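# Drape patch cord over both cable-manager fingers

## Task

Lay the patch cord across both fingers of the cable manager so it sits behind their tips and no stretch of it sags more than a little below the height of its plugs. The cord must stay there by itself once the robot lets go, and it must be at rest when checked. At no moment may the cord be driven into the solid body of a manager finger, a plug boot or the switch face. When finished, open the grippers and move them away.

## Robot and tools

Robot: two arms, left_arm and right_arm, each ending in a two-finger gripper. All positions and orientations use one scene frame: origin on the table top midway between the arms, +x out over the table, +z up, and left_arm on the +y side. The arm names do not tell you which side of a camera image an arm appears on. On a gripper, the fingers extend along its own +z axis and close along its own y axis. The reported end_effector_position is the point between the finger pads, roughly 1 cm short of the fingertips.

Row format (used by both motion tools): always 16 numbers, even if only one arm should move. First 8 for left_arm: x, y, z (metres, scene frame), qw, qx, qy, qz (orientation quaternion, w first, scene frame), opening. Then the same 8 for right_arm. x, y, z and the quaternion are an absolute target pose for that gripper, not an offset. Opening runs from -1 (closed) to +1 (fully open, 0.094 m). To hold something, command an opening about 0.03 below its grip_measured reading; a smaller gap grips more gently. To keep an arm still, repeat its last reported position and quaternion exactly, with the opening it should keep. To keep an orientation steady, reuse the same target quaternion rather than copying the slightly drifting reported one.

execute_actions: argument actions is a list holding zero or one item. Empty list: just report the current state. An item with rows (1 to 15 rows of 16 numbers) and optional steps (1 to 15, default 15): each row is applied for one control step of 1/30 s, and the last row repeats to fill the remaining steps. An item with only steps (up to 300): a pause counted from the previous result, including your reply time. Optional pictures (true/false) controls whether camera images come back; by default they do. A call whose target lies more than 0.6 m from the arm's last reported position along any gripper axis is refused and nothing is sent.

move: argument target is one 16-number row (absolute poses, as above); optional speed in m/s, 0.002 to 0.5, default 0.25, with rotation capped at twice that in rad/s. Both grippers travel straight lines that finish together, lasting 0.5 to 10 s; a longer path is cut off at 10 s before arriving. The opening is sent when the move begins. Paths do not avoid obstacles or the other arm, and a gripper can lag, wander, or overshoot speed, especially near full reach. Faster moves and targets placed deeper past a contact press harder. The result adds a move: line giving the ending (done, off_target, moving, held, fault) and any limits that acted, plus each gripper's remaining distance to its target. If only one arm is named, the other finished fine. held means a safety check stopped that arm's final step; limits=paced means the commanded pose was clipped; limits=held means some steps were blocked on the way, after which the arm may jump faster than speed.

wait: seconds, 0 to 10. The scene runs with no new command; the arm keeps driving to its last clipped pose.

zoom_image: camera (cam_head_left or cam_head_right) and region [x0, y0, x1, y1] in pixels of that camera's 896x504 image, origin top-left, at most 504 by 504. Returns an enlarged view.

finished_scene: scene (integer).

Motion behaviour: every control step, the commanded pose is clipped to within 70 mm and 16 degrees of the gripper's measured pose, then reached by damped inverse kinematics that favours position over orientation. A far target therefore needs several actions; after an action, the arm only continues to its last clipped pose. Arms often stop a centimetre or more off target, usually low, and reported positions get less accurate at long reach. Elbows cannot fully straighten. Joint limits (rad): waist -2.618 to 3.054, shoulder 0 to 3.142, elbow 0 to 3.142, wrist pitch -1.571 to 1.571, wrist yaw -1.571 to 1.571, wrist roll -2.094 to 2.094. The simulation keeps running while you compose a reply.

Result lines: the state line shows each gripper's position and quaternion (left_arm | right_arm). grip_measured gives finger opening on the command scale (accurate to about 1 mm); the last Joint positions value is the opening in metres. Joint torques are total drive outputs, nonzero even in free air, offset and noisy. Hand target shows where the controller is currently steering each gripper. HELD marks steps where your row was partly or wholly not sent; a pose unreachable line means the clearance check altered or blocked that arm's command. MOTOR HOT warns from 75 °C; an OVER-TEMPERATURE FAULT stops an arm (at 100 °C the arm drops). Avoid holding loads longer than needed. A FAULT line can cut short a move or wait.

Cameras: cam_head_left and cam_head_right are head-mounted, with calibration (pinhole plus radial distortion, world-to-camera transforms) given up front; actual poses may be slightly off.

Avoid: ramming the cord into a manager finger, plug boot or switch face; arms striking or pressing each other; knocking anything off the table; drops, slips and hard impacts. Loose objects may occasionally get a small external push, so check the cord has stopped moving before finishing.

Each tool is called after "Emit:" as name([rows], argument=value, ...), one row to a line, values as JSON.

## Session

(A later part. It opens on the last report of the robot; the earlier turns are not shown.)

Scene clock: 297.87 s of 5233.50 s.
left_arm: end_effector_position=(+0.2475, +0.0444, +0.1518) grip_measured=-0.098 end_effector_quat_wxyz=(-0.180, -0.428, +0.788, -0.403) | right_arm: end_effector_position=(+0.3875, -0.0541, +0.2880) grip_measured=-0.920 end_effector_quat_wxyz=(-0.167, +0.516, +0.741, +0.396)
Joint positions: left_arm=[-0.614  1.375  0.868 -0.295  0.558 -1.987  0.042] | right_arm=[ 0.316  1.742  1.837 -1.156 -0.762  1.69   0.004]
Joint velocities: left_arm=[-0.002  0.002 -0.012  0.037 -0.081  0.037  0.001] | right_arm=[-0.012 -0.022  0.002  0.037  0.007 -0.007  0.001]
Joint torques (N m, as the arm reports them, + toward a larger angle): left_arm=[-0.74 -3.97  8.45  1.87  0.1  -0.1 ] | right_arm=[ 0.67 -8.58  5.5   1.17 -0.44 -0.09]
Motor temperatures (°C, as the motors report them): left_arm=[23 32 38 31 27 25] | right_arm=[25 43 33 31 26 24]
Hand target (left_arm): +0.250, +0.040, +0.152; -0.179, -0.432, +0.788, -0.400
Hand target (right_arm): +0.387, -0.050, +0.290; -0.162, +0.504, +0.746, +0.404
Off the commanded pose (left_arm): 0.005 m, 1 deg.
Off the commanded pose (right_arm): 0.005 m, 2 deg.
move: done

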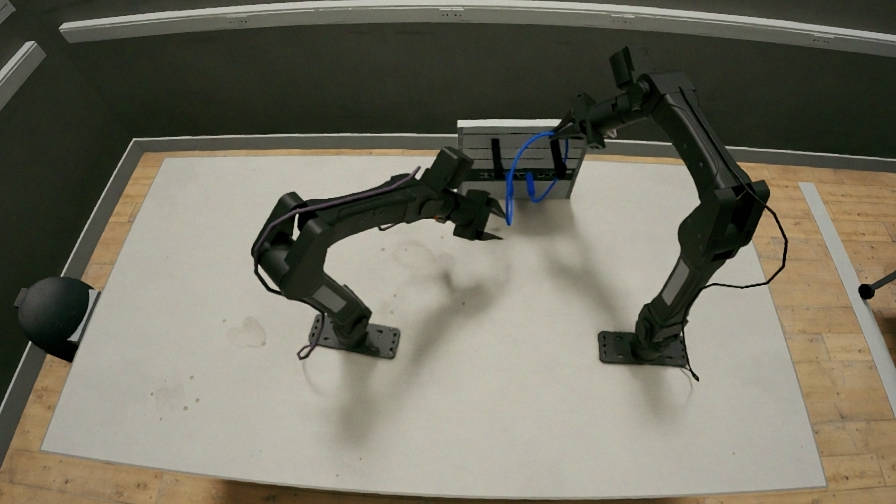

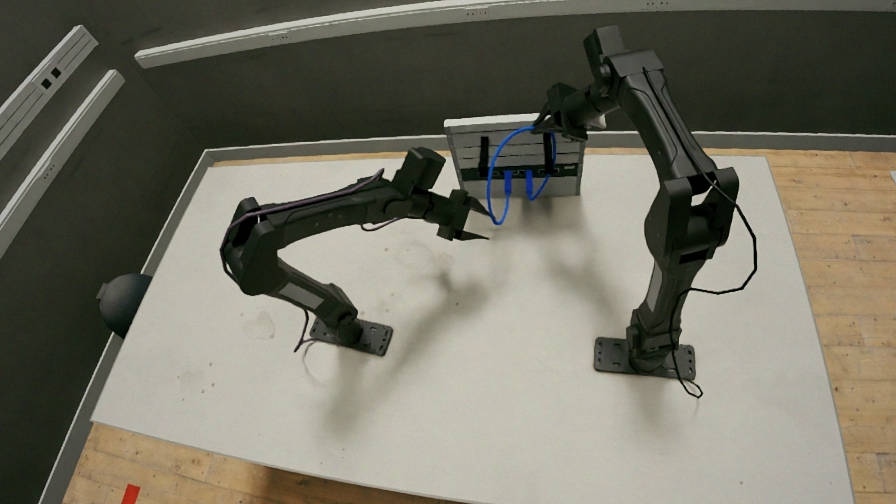

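Emit:
move(target=[0.256,0.012,0.152,-0.178,-0.432,0.789,-0.400,-0.1,0.387,-0.05,0.29,-0.162,0.503,0.745,0.404,-0.96], speed=0.025)

Emit:
zoom_image(camera="cam_head_right", region=[400,100,600,260])

Emit:
zoom_image(camera="cam_head_left", region=[420,100,620,260])

Scene clock: 300.77 s of 5233.50 s.
left_arm: end_effector_position=(+0.2545, +0.0165, +0.1527) grip_measured=-0.098 end_effector_quat_wxyz=(-0.179, -0.428, +0.788, -0.404) | right_arm: end_effector_position=(+0.3875, -0.0541, +0.2880) grip_measured=-0.920 end_effector_quat_wxyz=(-0.167, +0.516, +0.741, +0.396)
Joint positions: left_arm=[-0.669  1.468  0.944 -0.252  0.518 -2.033  0.042] | right_arm=[ 0.316  1.742  1.837 -1.156 -0.762  1.69   0.004]
Joint velocities: left_arm=[-0.002 -0.012 -0.012  0.037  0.007 -0.051 -0.001] | right_arm=[ 0.002 -0.012 -0.012  0.037  0.037 -0.051  0.001]
Joint torques (N m, as the arm reports them, + toward a larger angle): left_arm=[-0.83 -4.77  8.34  1.92  0.09 -0.05] | right_arm=[ 0.69 -8.58  5.47  1.15 -0.44 -0.1 ]
Motor temperatures (°C, as the motors report them): left_arm=[23 32 39 31 27 25] | right_arm=[25 43 33 31 26 24]
Hand target (left_arm): +0.256, +0.012, +0.152; -0.178, -0.432, +0.789, -0.400
Hand target (right_arm): +0.387, -0.050, +0.290; -0.162, +0.504, +0.746, +0.404
Off the commanded pose (left_arm): 0.005 m, 1 deg.
Off the commanded pose (right_arm): 0.005 m, 2 deg.
move: done

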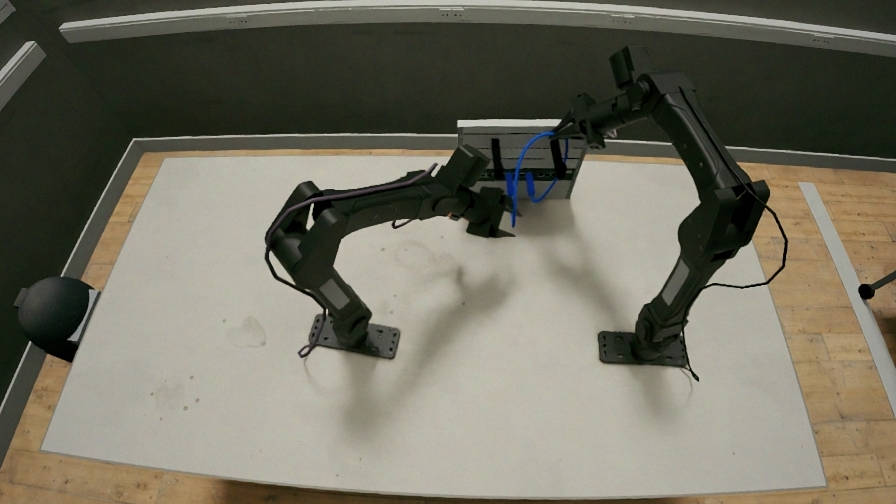

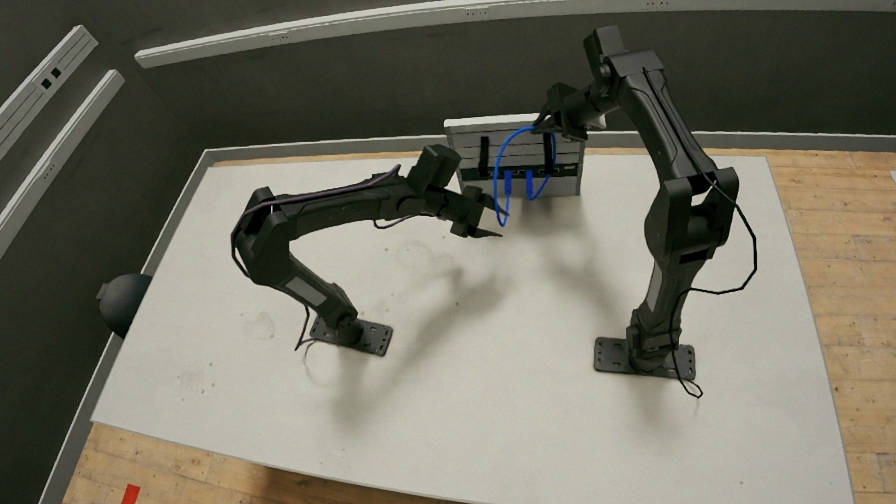

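Region (400, 100, 600, 260) of cam_head_right's 896x504 image, scaled by 2.520, with more detail than that image has; it fills the top 403 rows of this view, and the rest is white.

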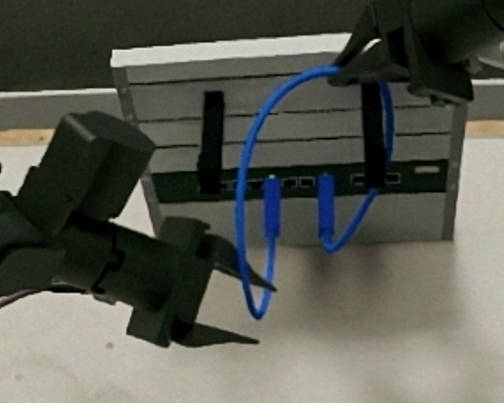

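Region (420, 100, 620, 260) of cam_head_left's 896x504 image, scaled by 2.520, with more detail than that image has; it fills the top 403 rows of this view, and the rest is white.

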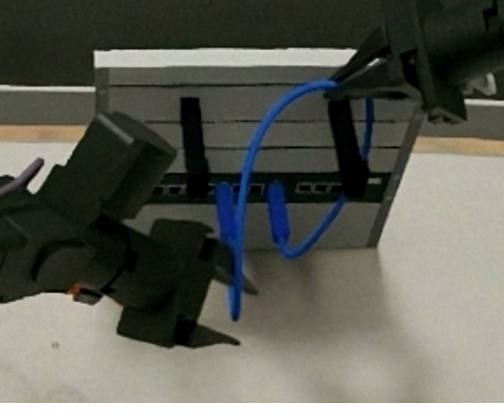

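Emit:
move(target=[0.256,0.0,0.152,-0.178,-0.432,0.789,-0.400,-0.7,0.387,-0.05,0.29,-0.162,0.503,0.745,0.404,-0.96], speed=0.02)

Emit:
move(target=[0.262,0.005,0.195,-0.178,-0.432,0.789,-0.400,-0.72,0.387,-0.05,0.29,-0.162,0.503,0.745,0.404,-0.96], speed=0.025)

Emit:
zoom_image(camera="cam_head_right", region=[400,100,600,260])

Emit:
zoom_image(camera="cam_head_left", region=[420,100,620,260])

Scene clock: 303.13 s of 5233.50 s.
left_arm: end_effector_position=(+0.2548, +0.0045, +0.1530) grip_measured=-0.698 end_effector_quat_wxyz=(-0.179, -0.428, +0.788, -0.405) | right_arm: end_effector_position=(+0.3875, -0.0541, +0.2880) grip_measured=-0.920 end_effector_quat_wxyz=(-0.167, +0.516, +0.741, +0.396)
Joint positions: left_arm=[-0.697  1.501  0.972 -0.236  0.498 -2.054  0.014] | right_arm=[ 0.316  1.742  1.837 -1.156 -0.762  1.69   0.004]
Joint velocities: left_arm=[ 0.012  0.012 -0.002 -0.022 -0.037 -0.051  0.001] | right_arm=[-0.002 -0.007 -0.012  0.022 -0.022 -0.066  0.001]
Joint torques (N m, as the arm reports them, + toward a larger angle): left_arm=[-0.79 -5.05  8.38  1.92  0.1  -0.01] | right_arm=[ 0.67 -8.58  5.5   1.17 -0.45 -0.12]
Motor temperatures (°C, as the motors report them): left_arm=[23 32 39 31 26 25] | right_arm=[25 43 33 31 26 24]
Hand target (left_arm): +0.256, +0.000, +0.152; -0.178, -0.432, +0.789, -0.400
Hand target (right_arm): +0.387, -0.050, +0.290; -0.162, +0.504, +0.746, +0.404
Off the commanded pose (left_arm): 0.005 m, 1 deg.
Off the commanded pose (right_arm): 0.005 m, 2 deg.
move: done

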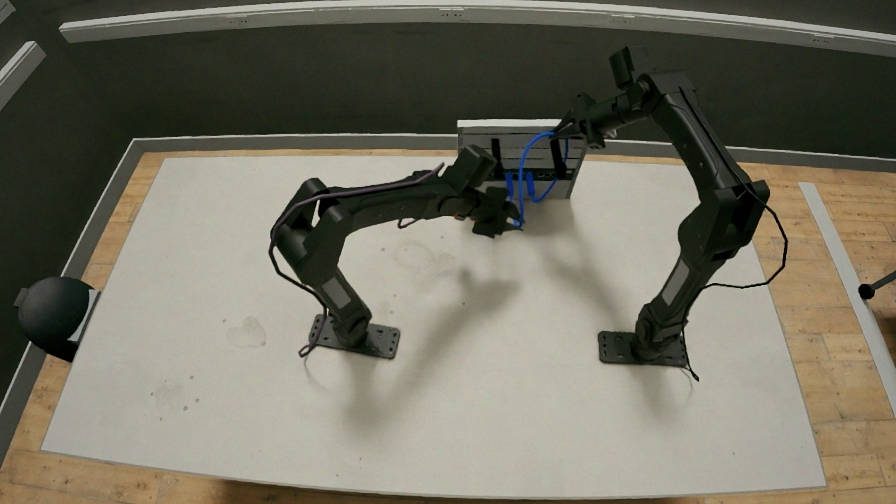

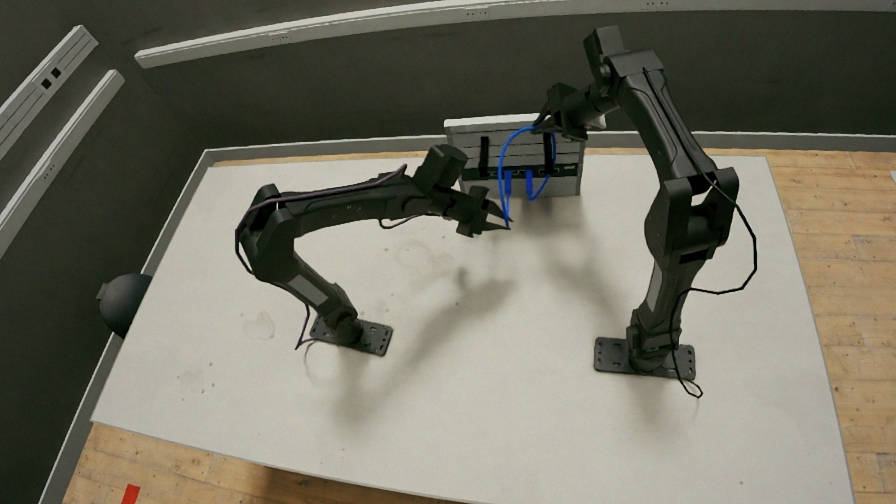

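Scene clock: 305.10 s of 5233.50 s.
left_arm: end_effector_position=(+0.2604, +0.0020, +0.1865) grip_measured=-0.718 end_effector_quat_wxyz=(-0.179, -0.434, +0.788, -0.397) | right_arm: end_effector_position=(+0.3876, -0.0540, +0.2881) grip_measured=-0.920 end_effector_quat_wxyz=(-0.167, +0.516, +0.741, +0.396)
Joint positions: left_arm=[-0.69   1.501  1.12  -0.403  0.498 -2.054  0.013] | right_arm=[ 0.316  1.742  1.837 -1.155 -0.762  1.69   0.004]
Joint velocities: left_arm=[ 0.002  0.007 -0.017 -0.066 -0.022 -0.022  0.   ] | right_arm=[-0.002 -0.002  0.012  0.037 -0.051  0.007  0.   ]
Joint torques (N m, as the arm reports them, + toward a larger angle): left_arm=[ 0.72 -7.68  8.59  1.75  0.28  0.11] | right_arm=[ 0.7  -8.6   5.49  1.17 -0.45 -0.12]
Motor temperatures (°C, as the motors report them): left_arm=[23 33 39 31 26 25] | right_arm=[25 43 33 31 26 24]
Hand target (left_arm): +0.262, +0.005, +0.195; -0.178, -0.432, +0.788, -0.400
Hand target (right_arm): +0.387, -0.050, +0.290; -0.162, +0.504, +0.746, +0.404
Off the commanded pose (left_arm): 0.009 m, 0 deg.
Off the commanded pose (right_arm): 0.004 m, 2 deg.
move: done

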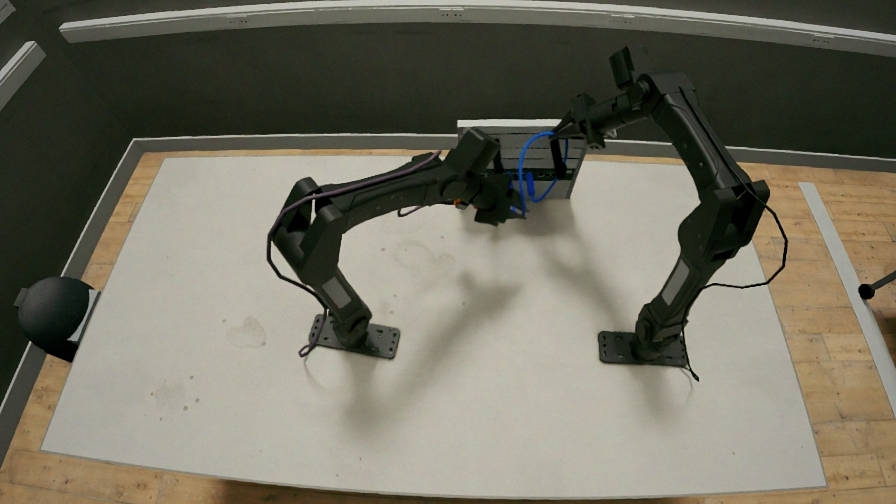

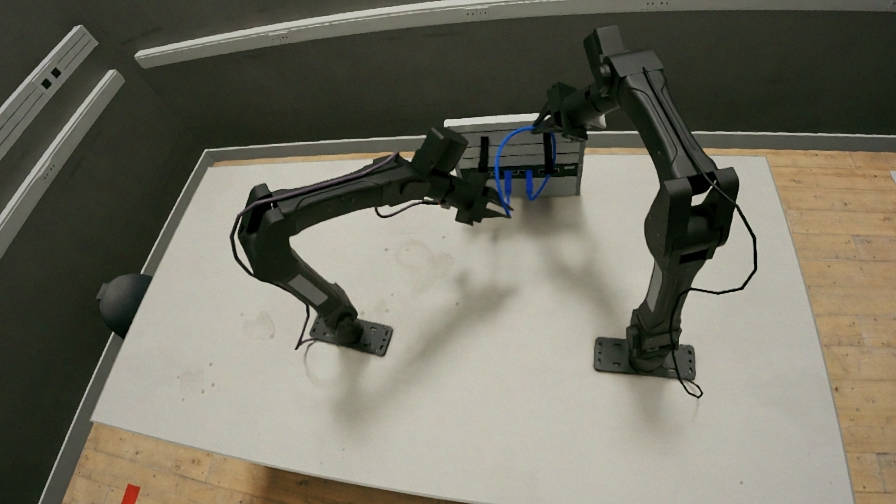

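Region (400, 100, 600, 260) of cam_head_right's 896x504 image, scaled by 2.520, with more detail than that image has; it fills the top 403 rows of this view, and the rest is white.

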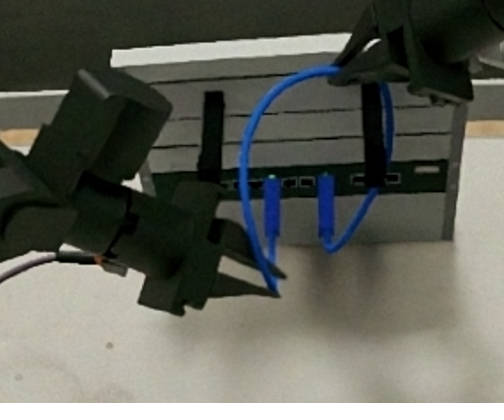

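Region (420, 100, 620, 260) of cam_head_left's 896x504 image, scaled by 2.520, with more detail than that image has; it fills the top 403 rows of this view, and the rest is white.

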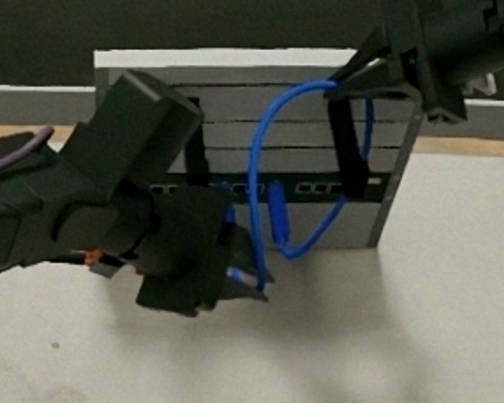

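Emit:
move(target=[0.266,0.012,0.245,-0.178,-0.432,0.789,-0.400,-0.72,0.387,-0.05,0.29,-0.162,0.503,0.745,0.404,-0.96], speed=0.025)

Emit:
zoom_image(camera="cam_head_right", region=[400,80,600,240])

Emit:
zoom_image(camera="cam_head_left", region=[420,80,620,240])

Scene clock: 309.37 s of 5233.50 s.
left_arm: end_effector_position=(+0.2674, +0.0072, +0.2334) grip_measured=-0.718 end_effector_quat_wxyz=(-0.178, -0.437, +0.788, -0.394) | right_arm: end_effector_position=(+0.3876, -0.0540, +0.2881) grip_measured=-0.920 end_effector_quat_wxyz=(-0.167, +0.516, +0.741, +0.396)
Joint positions: left_arm=[-0.665  1.501  1.314 -0.613  0.51  -2.035  0.013] | right_arm=[ 0.316  1.742  1.837 -1.155 -0.762  1.69   0.004]
Joint velocities: left_arm=[ 0.002  0.012  0.007 -0.007 -0.022  0.051 -0.001] | right_arm=[ 0.012  0.007 -0.017 -0.007 -0.051 -0.022  0.   ]
Joint torques (N m, as the arm reports them, + toward a larger angle): left_arm=[ 0.65 -8.37  8.4   1.7   0.35  0.14] | right_arm=[ 0.62 -8.57  5.47  1.14 -0.44 -0.1 ]
Motor temperatures (°C, as the motors report them): left_arm=[23 33 39 31 26 25] | right_arm=[25 43 33 31 26 24]
Hand target (left_arm): +0.266, +0.012, +0.245; -0.178, -0.432, +0.789, -0.400
Hand target (right_arm): +0.387, -0.050, +0.290; -0.162, +0.504, +0.746, +0.404
Off the commanded pose (left_arm): 0.013 m, 1 deg.
Off the commanded pose (right_arm): 0.004 m, 2 deg.
move: off_target (left_arm)

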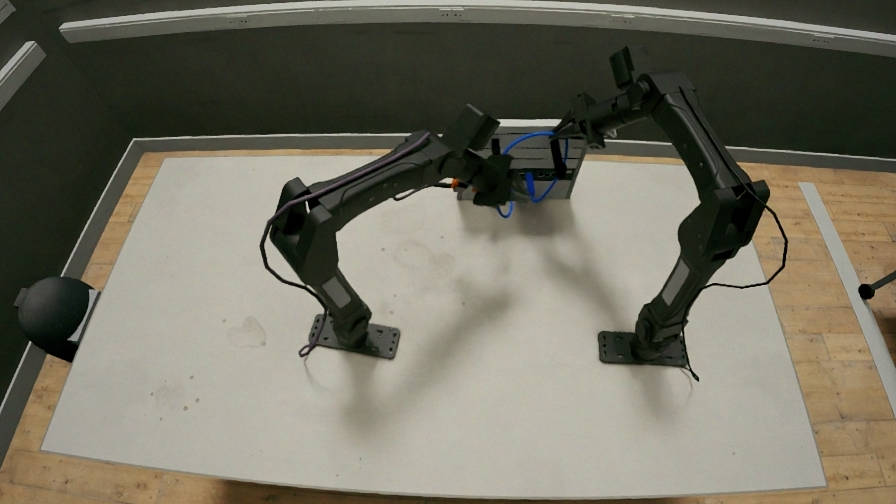

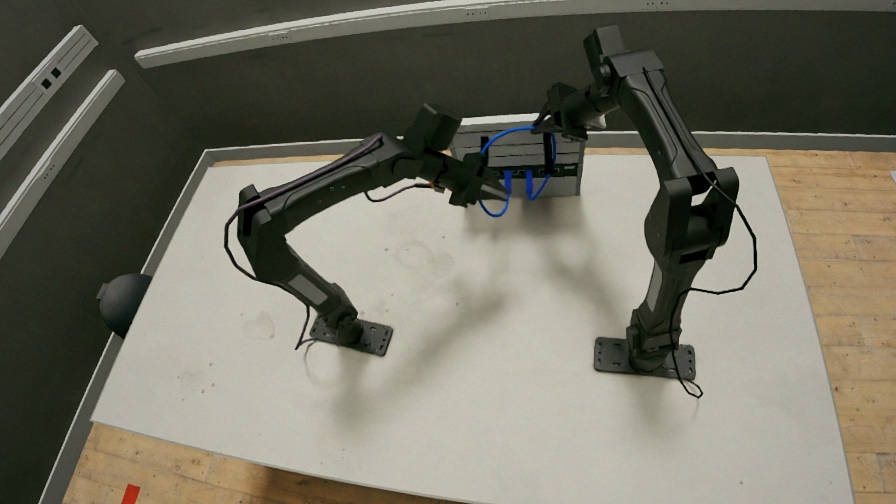

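Region (400, 80, 600, 240) of cam_head_right's 896x504 image, scaled by 2.520, with more detail than that image has; it fills the top 403 rows of this view, and the rest is white.

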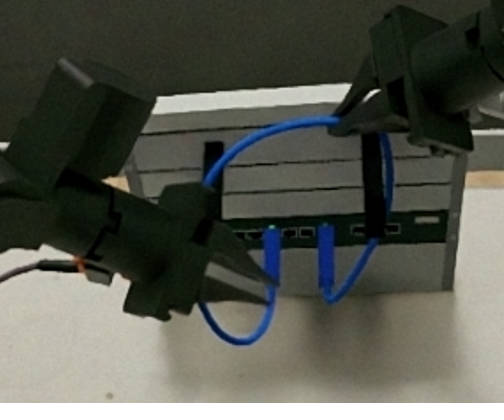

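Region (420, 80, 620, 240) of cam_head_left's 896x504 image, scaled by 2.520, with more detail than that image has; it fills the top 403 rows of this view, and the rest is white.

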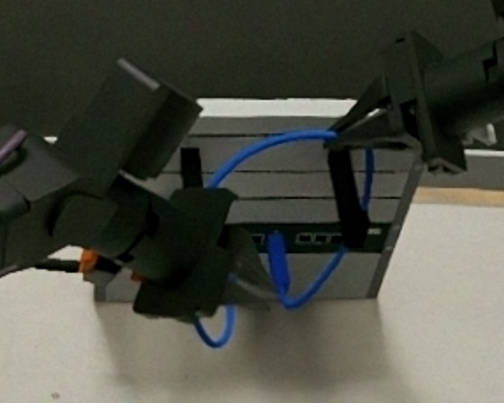

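Emit:
move(target=[0.266,0.012,0.245,-0.178,-0.432,0.789,-0.400,-0.95,0.387,-0.05,0.29,-0.162,0.503,0.745,0.404,-0.96], speed=0.025)

Emit:
zoom_image(camera="cam_head_left", region=[420,80,620,240])

Scene clock: 311.27 s of 5233.50 s.
left_arm: end_effector_position=(+0.2669, +0.0075, +0.2329) grip_measured=-0.948 end_effector_quat_wxyz=(-0.178, -0.438, +0.789, -0.393) | right_arm: end_effector_position=(+0.3876, -0.0540, +0.2881) grip_measured=-0.920 end_effector_quat_wxyz=(-0.167, +0.516, +0.741, +0.396)
Joint positions: left_arm=[-0.665  1.501  1.314 -0.616  0.511 -2.035  0.002] | right_arm=[ 0.316  1.742  1.837 -1.155 -0.762  1.691  0.004]
Joint velocities: left_arm=[ 0.012  0.002  0.007 -0.081  0.022  0.007 -0.   ] | right_arm=[-0.017 -0.012 -0.007  0.066 -0.007 -0.007  0.   ]
Joint torques (N m, as the arm reports them, + toward a larger angle): left_arm=[ 0.73 -8.43  8.45  1.65  0.37  0.14] | right_arm=[ 0.71 -8.58  5.42  1.16 -0.44 -0.11]
Motor temperatures (°C, as the motors report them): left_arm=[23 34 39 31 27 25] | right_arm=[25 43 32 31 26 24]
Hand target (left_arm): +0.266, +0.012, +0.245; -0.178, -0.432, +0.789, -0.400
Hand target (right_arm): +0.387, -0.050, +0.290; -0.162, +0.504, +0.746, +0.404
Off the commanded pose (left_arm): 0.013 m, 1 deg.
Off the commanded pose (right_arm): 0.004 m, 2 deg.
move: off_target (left_arm)

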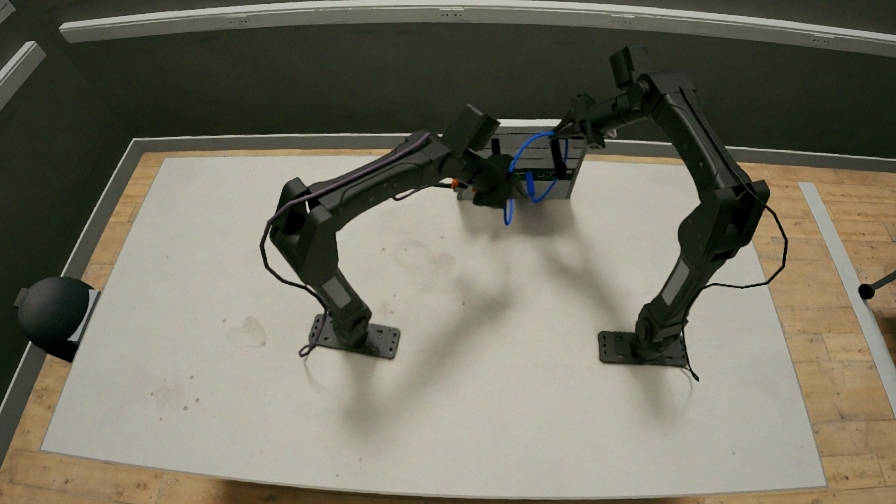

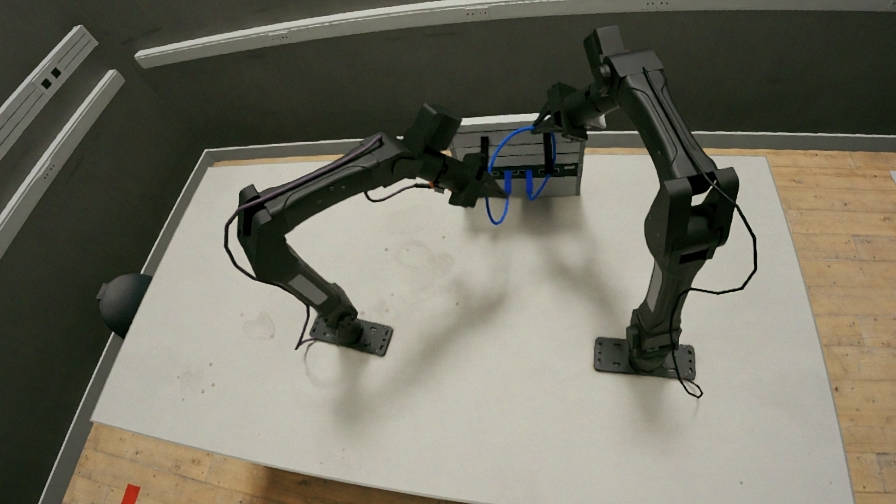

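Region (420, 80, 620, 240) of cam_head_left's 896x504 image, scaled by 2.520, with more detail than that image has; it fills the top 403 rows of this view, and the rest is white.

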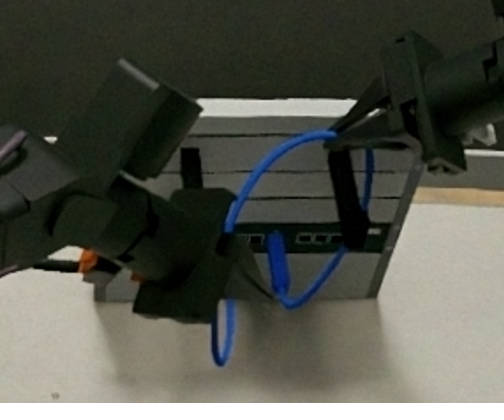

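Emit:
move(target=[0.266,0.045,0.235,-0.178,-0.432,0.789,-0.400,-0.7,0.387,-0.05,0.29,-0.162,0.503,0.745,0.404,-0.96], speed=0.025)

Emit:
move(target=[0.266,0.045,0.235,-0.178,-0.432,0.789,-0.400,-0.95,0.387,-0.05,0.29,-0.162,0.503,0.745,0.404,-0.96])

Emit:
zoom_image(camera="cam_head_right", region=[400,80,600,240])

Emit:
zoom_image(camera="cam_head_left", region=[420,80,620,240])

Scene clock: 314.53 s of 5233.50 s.
left_arm: end_effector_position=(+0.2724, +0.0369, +0.2374) grip_measured=-0.702 end_effector_quat_wxyz=(-0.173, -0.432, +0.786, -0.407) | right_arm: end_effector_position=(+0.3876, -0.0540, +0.2881) grip_measured=-0.920 end_effector_quat_wxyz=(-0.167, +0.516, +0.741, +0.396)
Joint positions: left_arm=[-0.581  1.425  1.251 -0.632  0.566 -1.965  0.014] | right_arm=[ 0.316  1.742  1.837 -1.155 -0.762  1.691  0.004]
Joint velocities: left_arm=[-0.002  0.007 -0.012  0.037  0.022 -0.007 -0.   ] | right_arm=[-0.022 -0.017 -0.002 -0.022 -0.11   0.066  0.   ]
Joint torques (N m, as the arm reports them, + toward a larger angle): left_arm=[ 0.72 -7.74  5.82  1.63  0.39  0.13] | right_arm=[ 0.72 -8.58  5.49  1.17 -0.45 -0.11]
Motor temperatures (°C, as the motors report them): left_arm=[23 34 39 31 27 25] | right_arm=[25 43 32 31 26 24]
Hand target (left_arm): +0.266, +0.045, +0.235; -0.178, -0.432, +0.789, -0.400
Hand target (right_arm): +0.387, -0.050, +0.290; -0.162, +0.504, +0.746, +0.404
Off the commanded pose (left_arm): 0.011 m, 1 deg.
Off the commanded pose (right_arm): 0.004 m, 2 deg.
move: off_target (left_arm)

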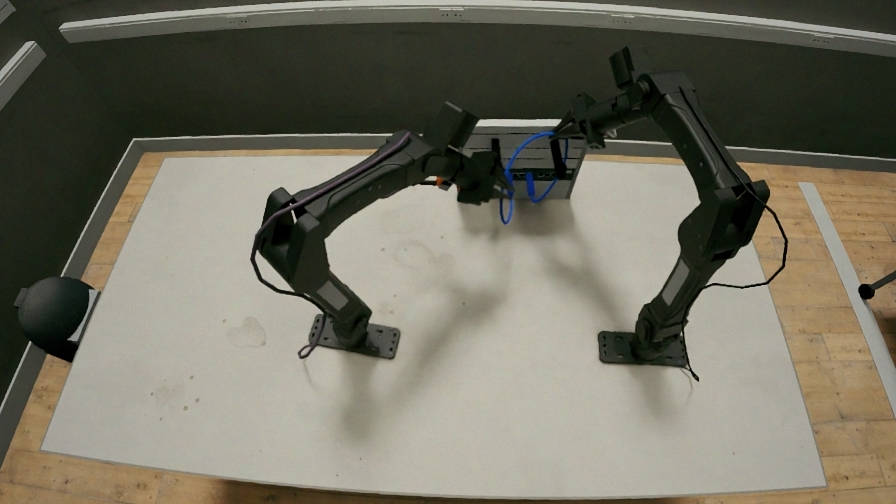

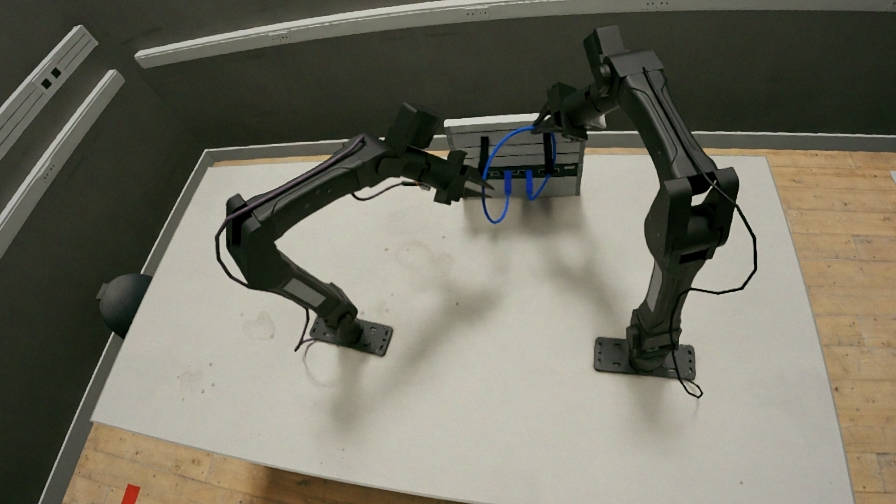

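Scene clock: 315.23 s of 5233.50 s.
left_arm: end_effector_position=(+0.2720, +0.0369, +0.2375) grip_measured=-0.948 end_effector_quat_wxyz=(-0.174, -0.431, +0.786, -0.407) | right_arm: end_effector_position=(+0.3876, -0.0540, +0.2881) grip_measured=-0.920 end_effector_quat_wxyz=(-0.167, +0.516, +0.741, +0.396)
Joint positions: left_arm=[-0.581  1.425  1.251 -0.632  0.568 -1.964  0.002] | right_arm=[ 0.316  1.742  1.837 -1.155 -0.762  1.691  0.004]
Joint velocities: left_arm=[ 0.007  0.002 -0.007 -0.007  0.007  0.022  0.001] | right_arm=[ 0.027  0.007 -0.012  0.051  0.007 -0.051 -0.   ]
Joint torques (N m, as the arm reports them, + toward a larger angle): left_arm=[ 0.67 -7.82  5.74  1.64  0.41  0.18] | right_arm=[ 0.68 -8.62  5.53  1.18 -0.44 -0.11]
Motor temperatures (°C, as the motors report them): left_arm=[23 34 39 31 27 25] | right_arm=[25 43 32 31 26 24]
Hand target (left_arm): +0.266, +0.045, +0.235; -0.178, -0.432, +0.789, -0.400
Hand target (right_arm): +0.387, -0.050, +0.290; -0.162, +0.504, +0.746, +0.404
Off the commanded pose (left_arm): 0.010 m, 1 deg.
Off the commanded pose (right_arm): 0.004 m, 2 deg.
move: done

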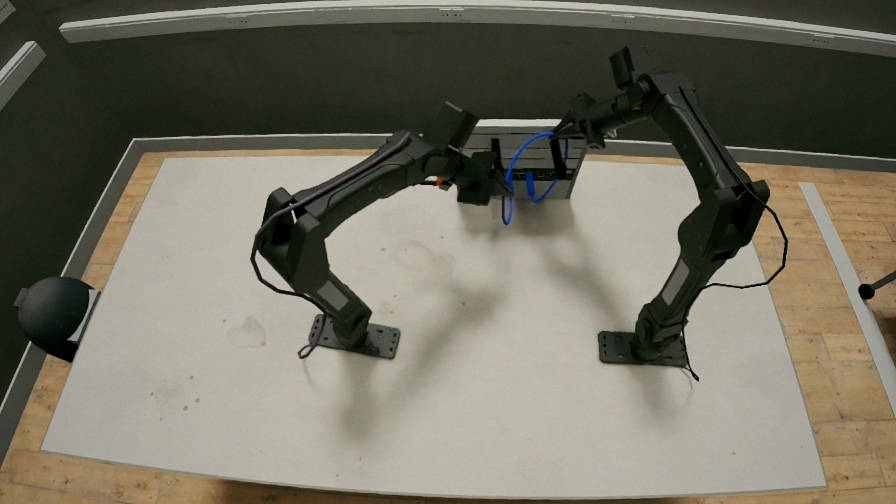

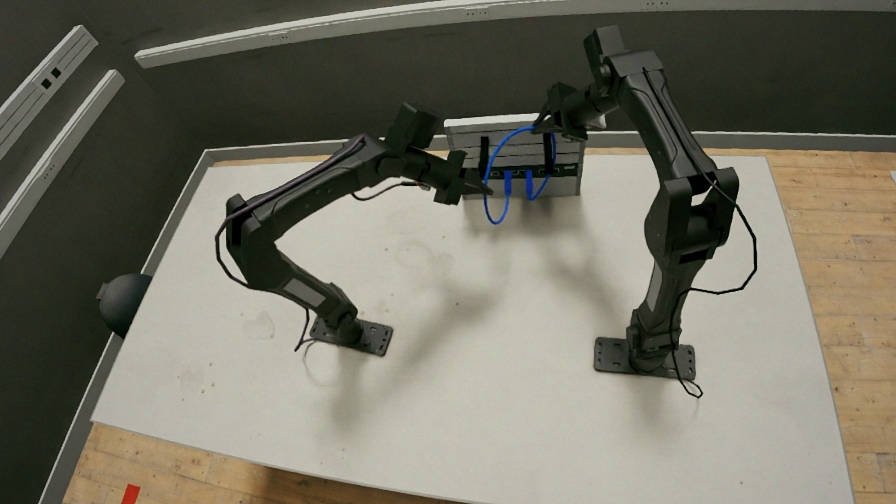

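Region (400, 80, 600, 240) of cam_head_right's 896x504 image, scaled by 2.520, with more detail than that image has; it fills the top 403 rows of this view, and the rest is white.

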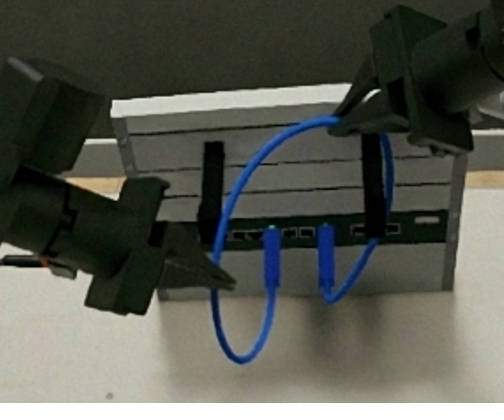

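Region (420, 80, 620, 240) of cam_head_left's 896x504 image, scaled by 2.520, with more detail than that image has; it fills the top 403 rows of this view, and the rest is white.

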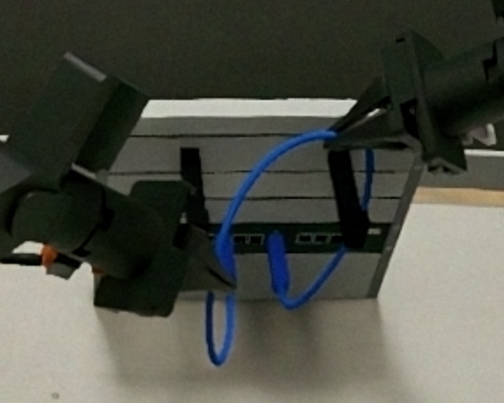

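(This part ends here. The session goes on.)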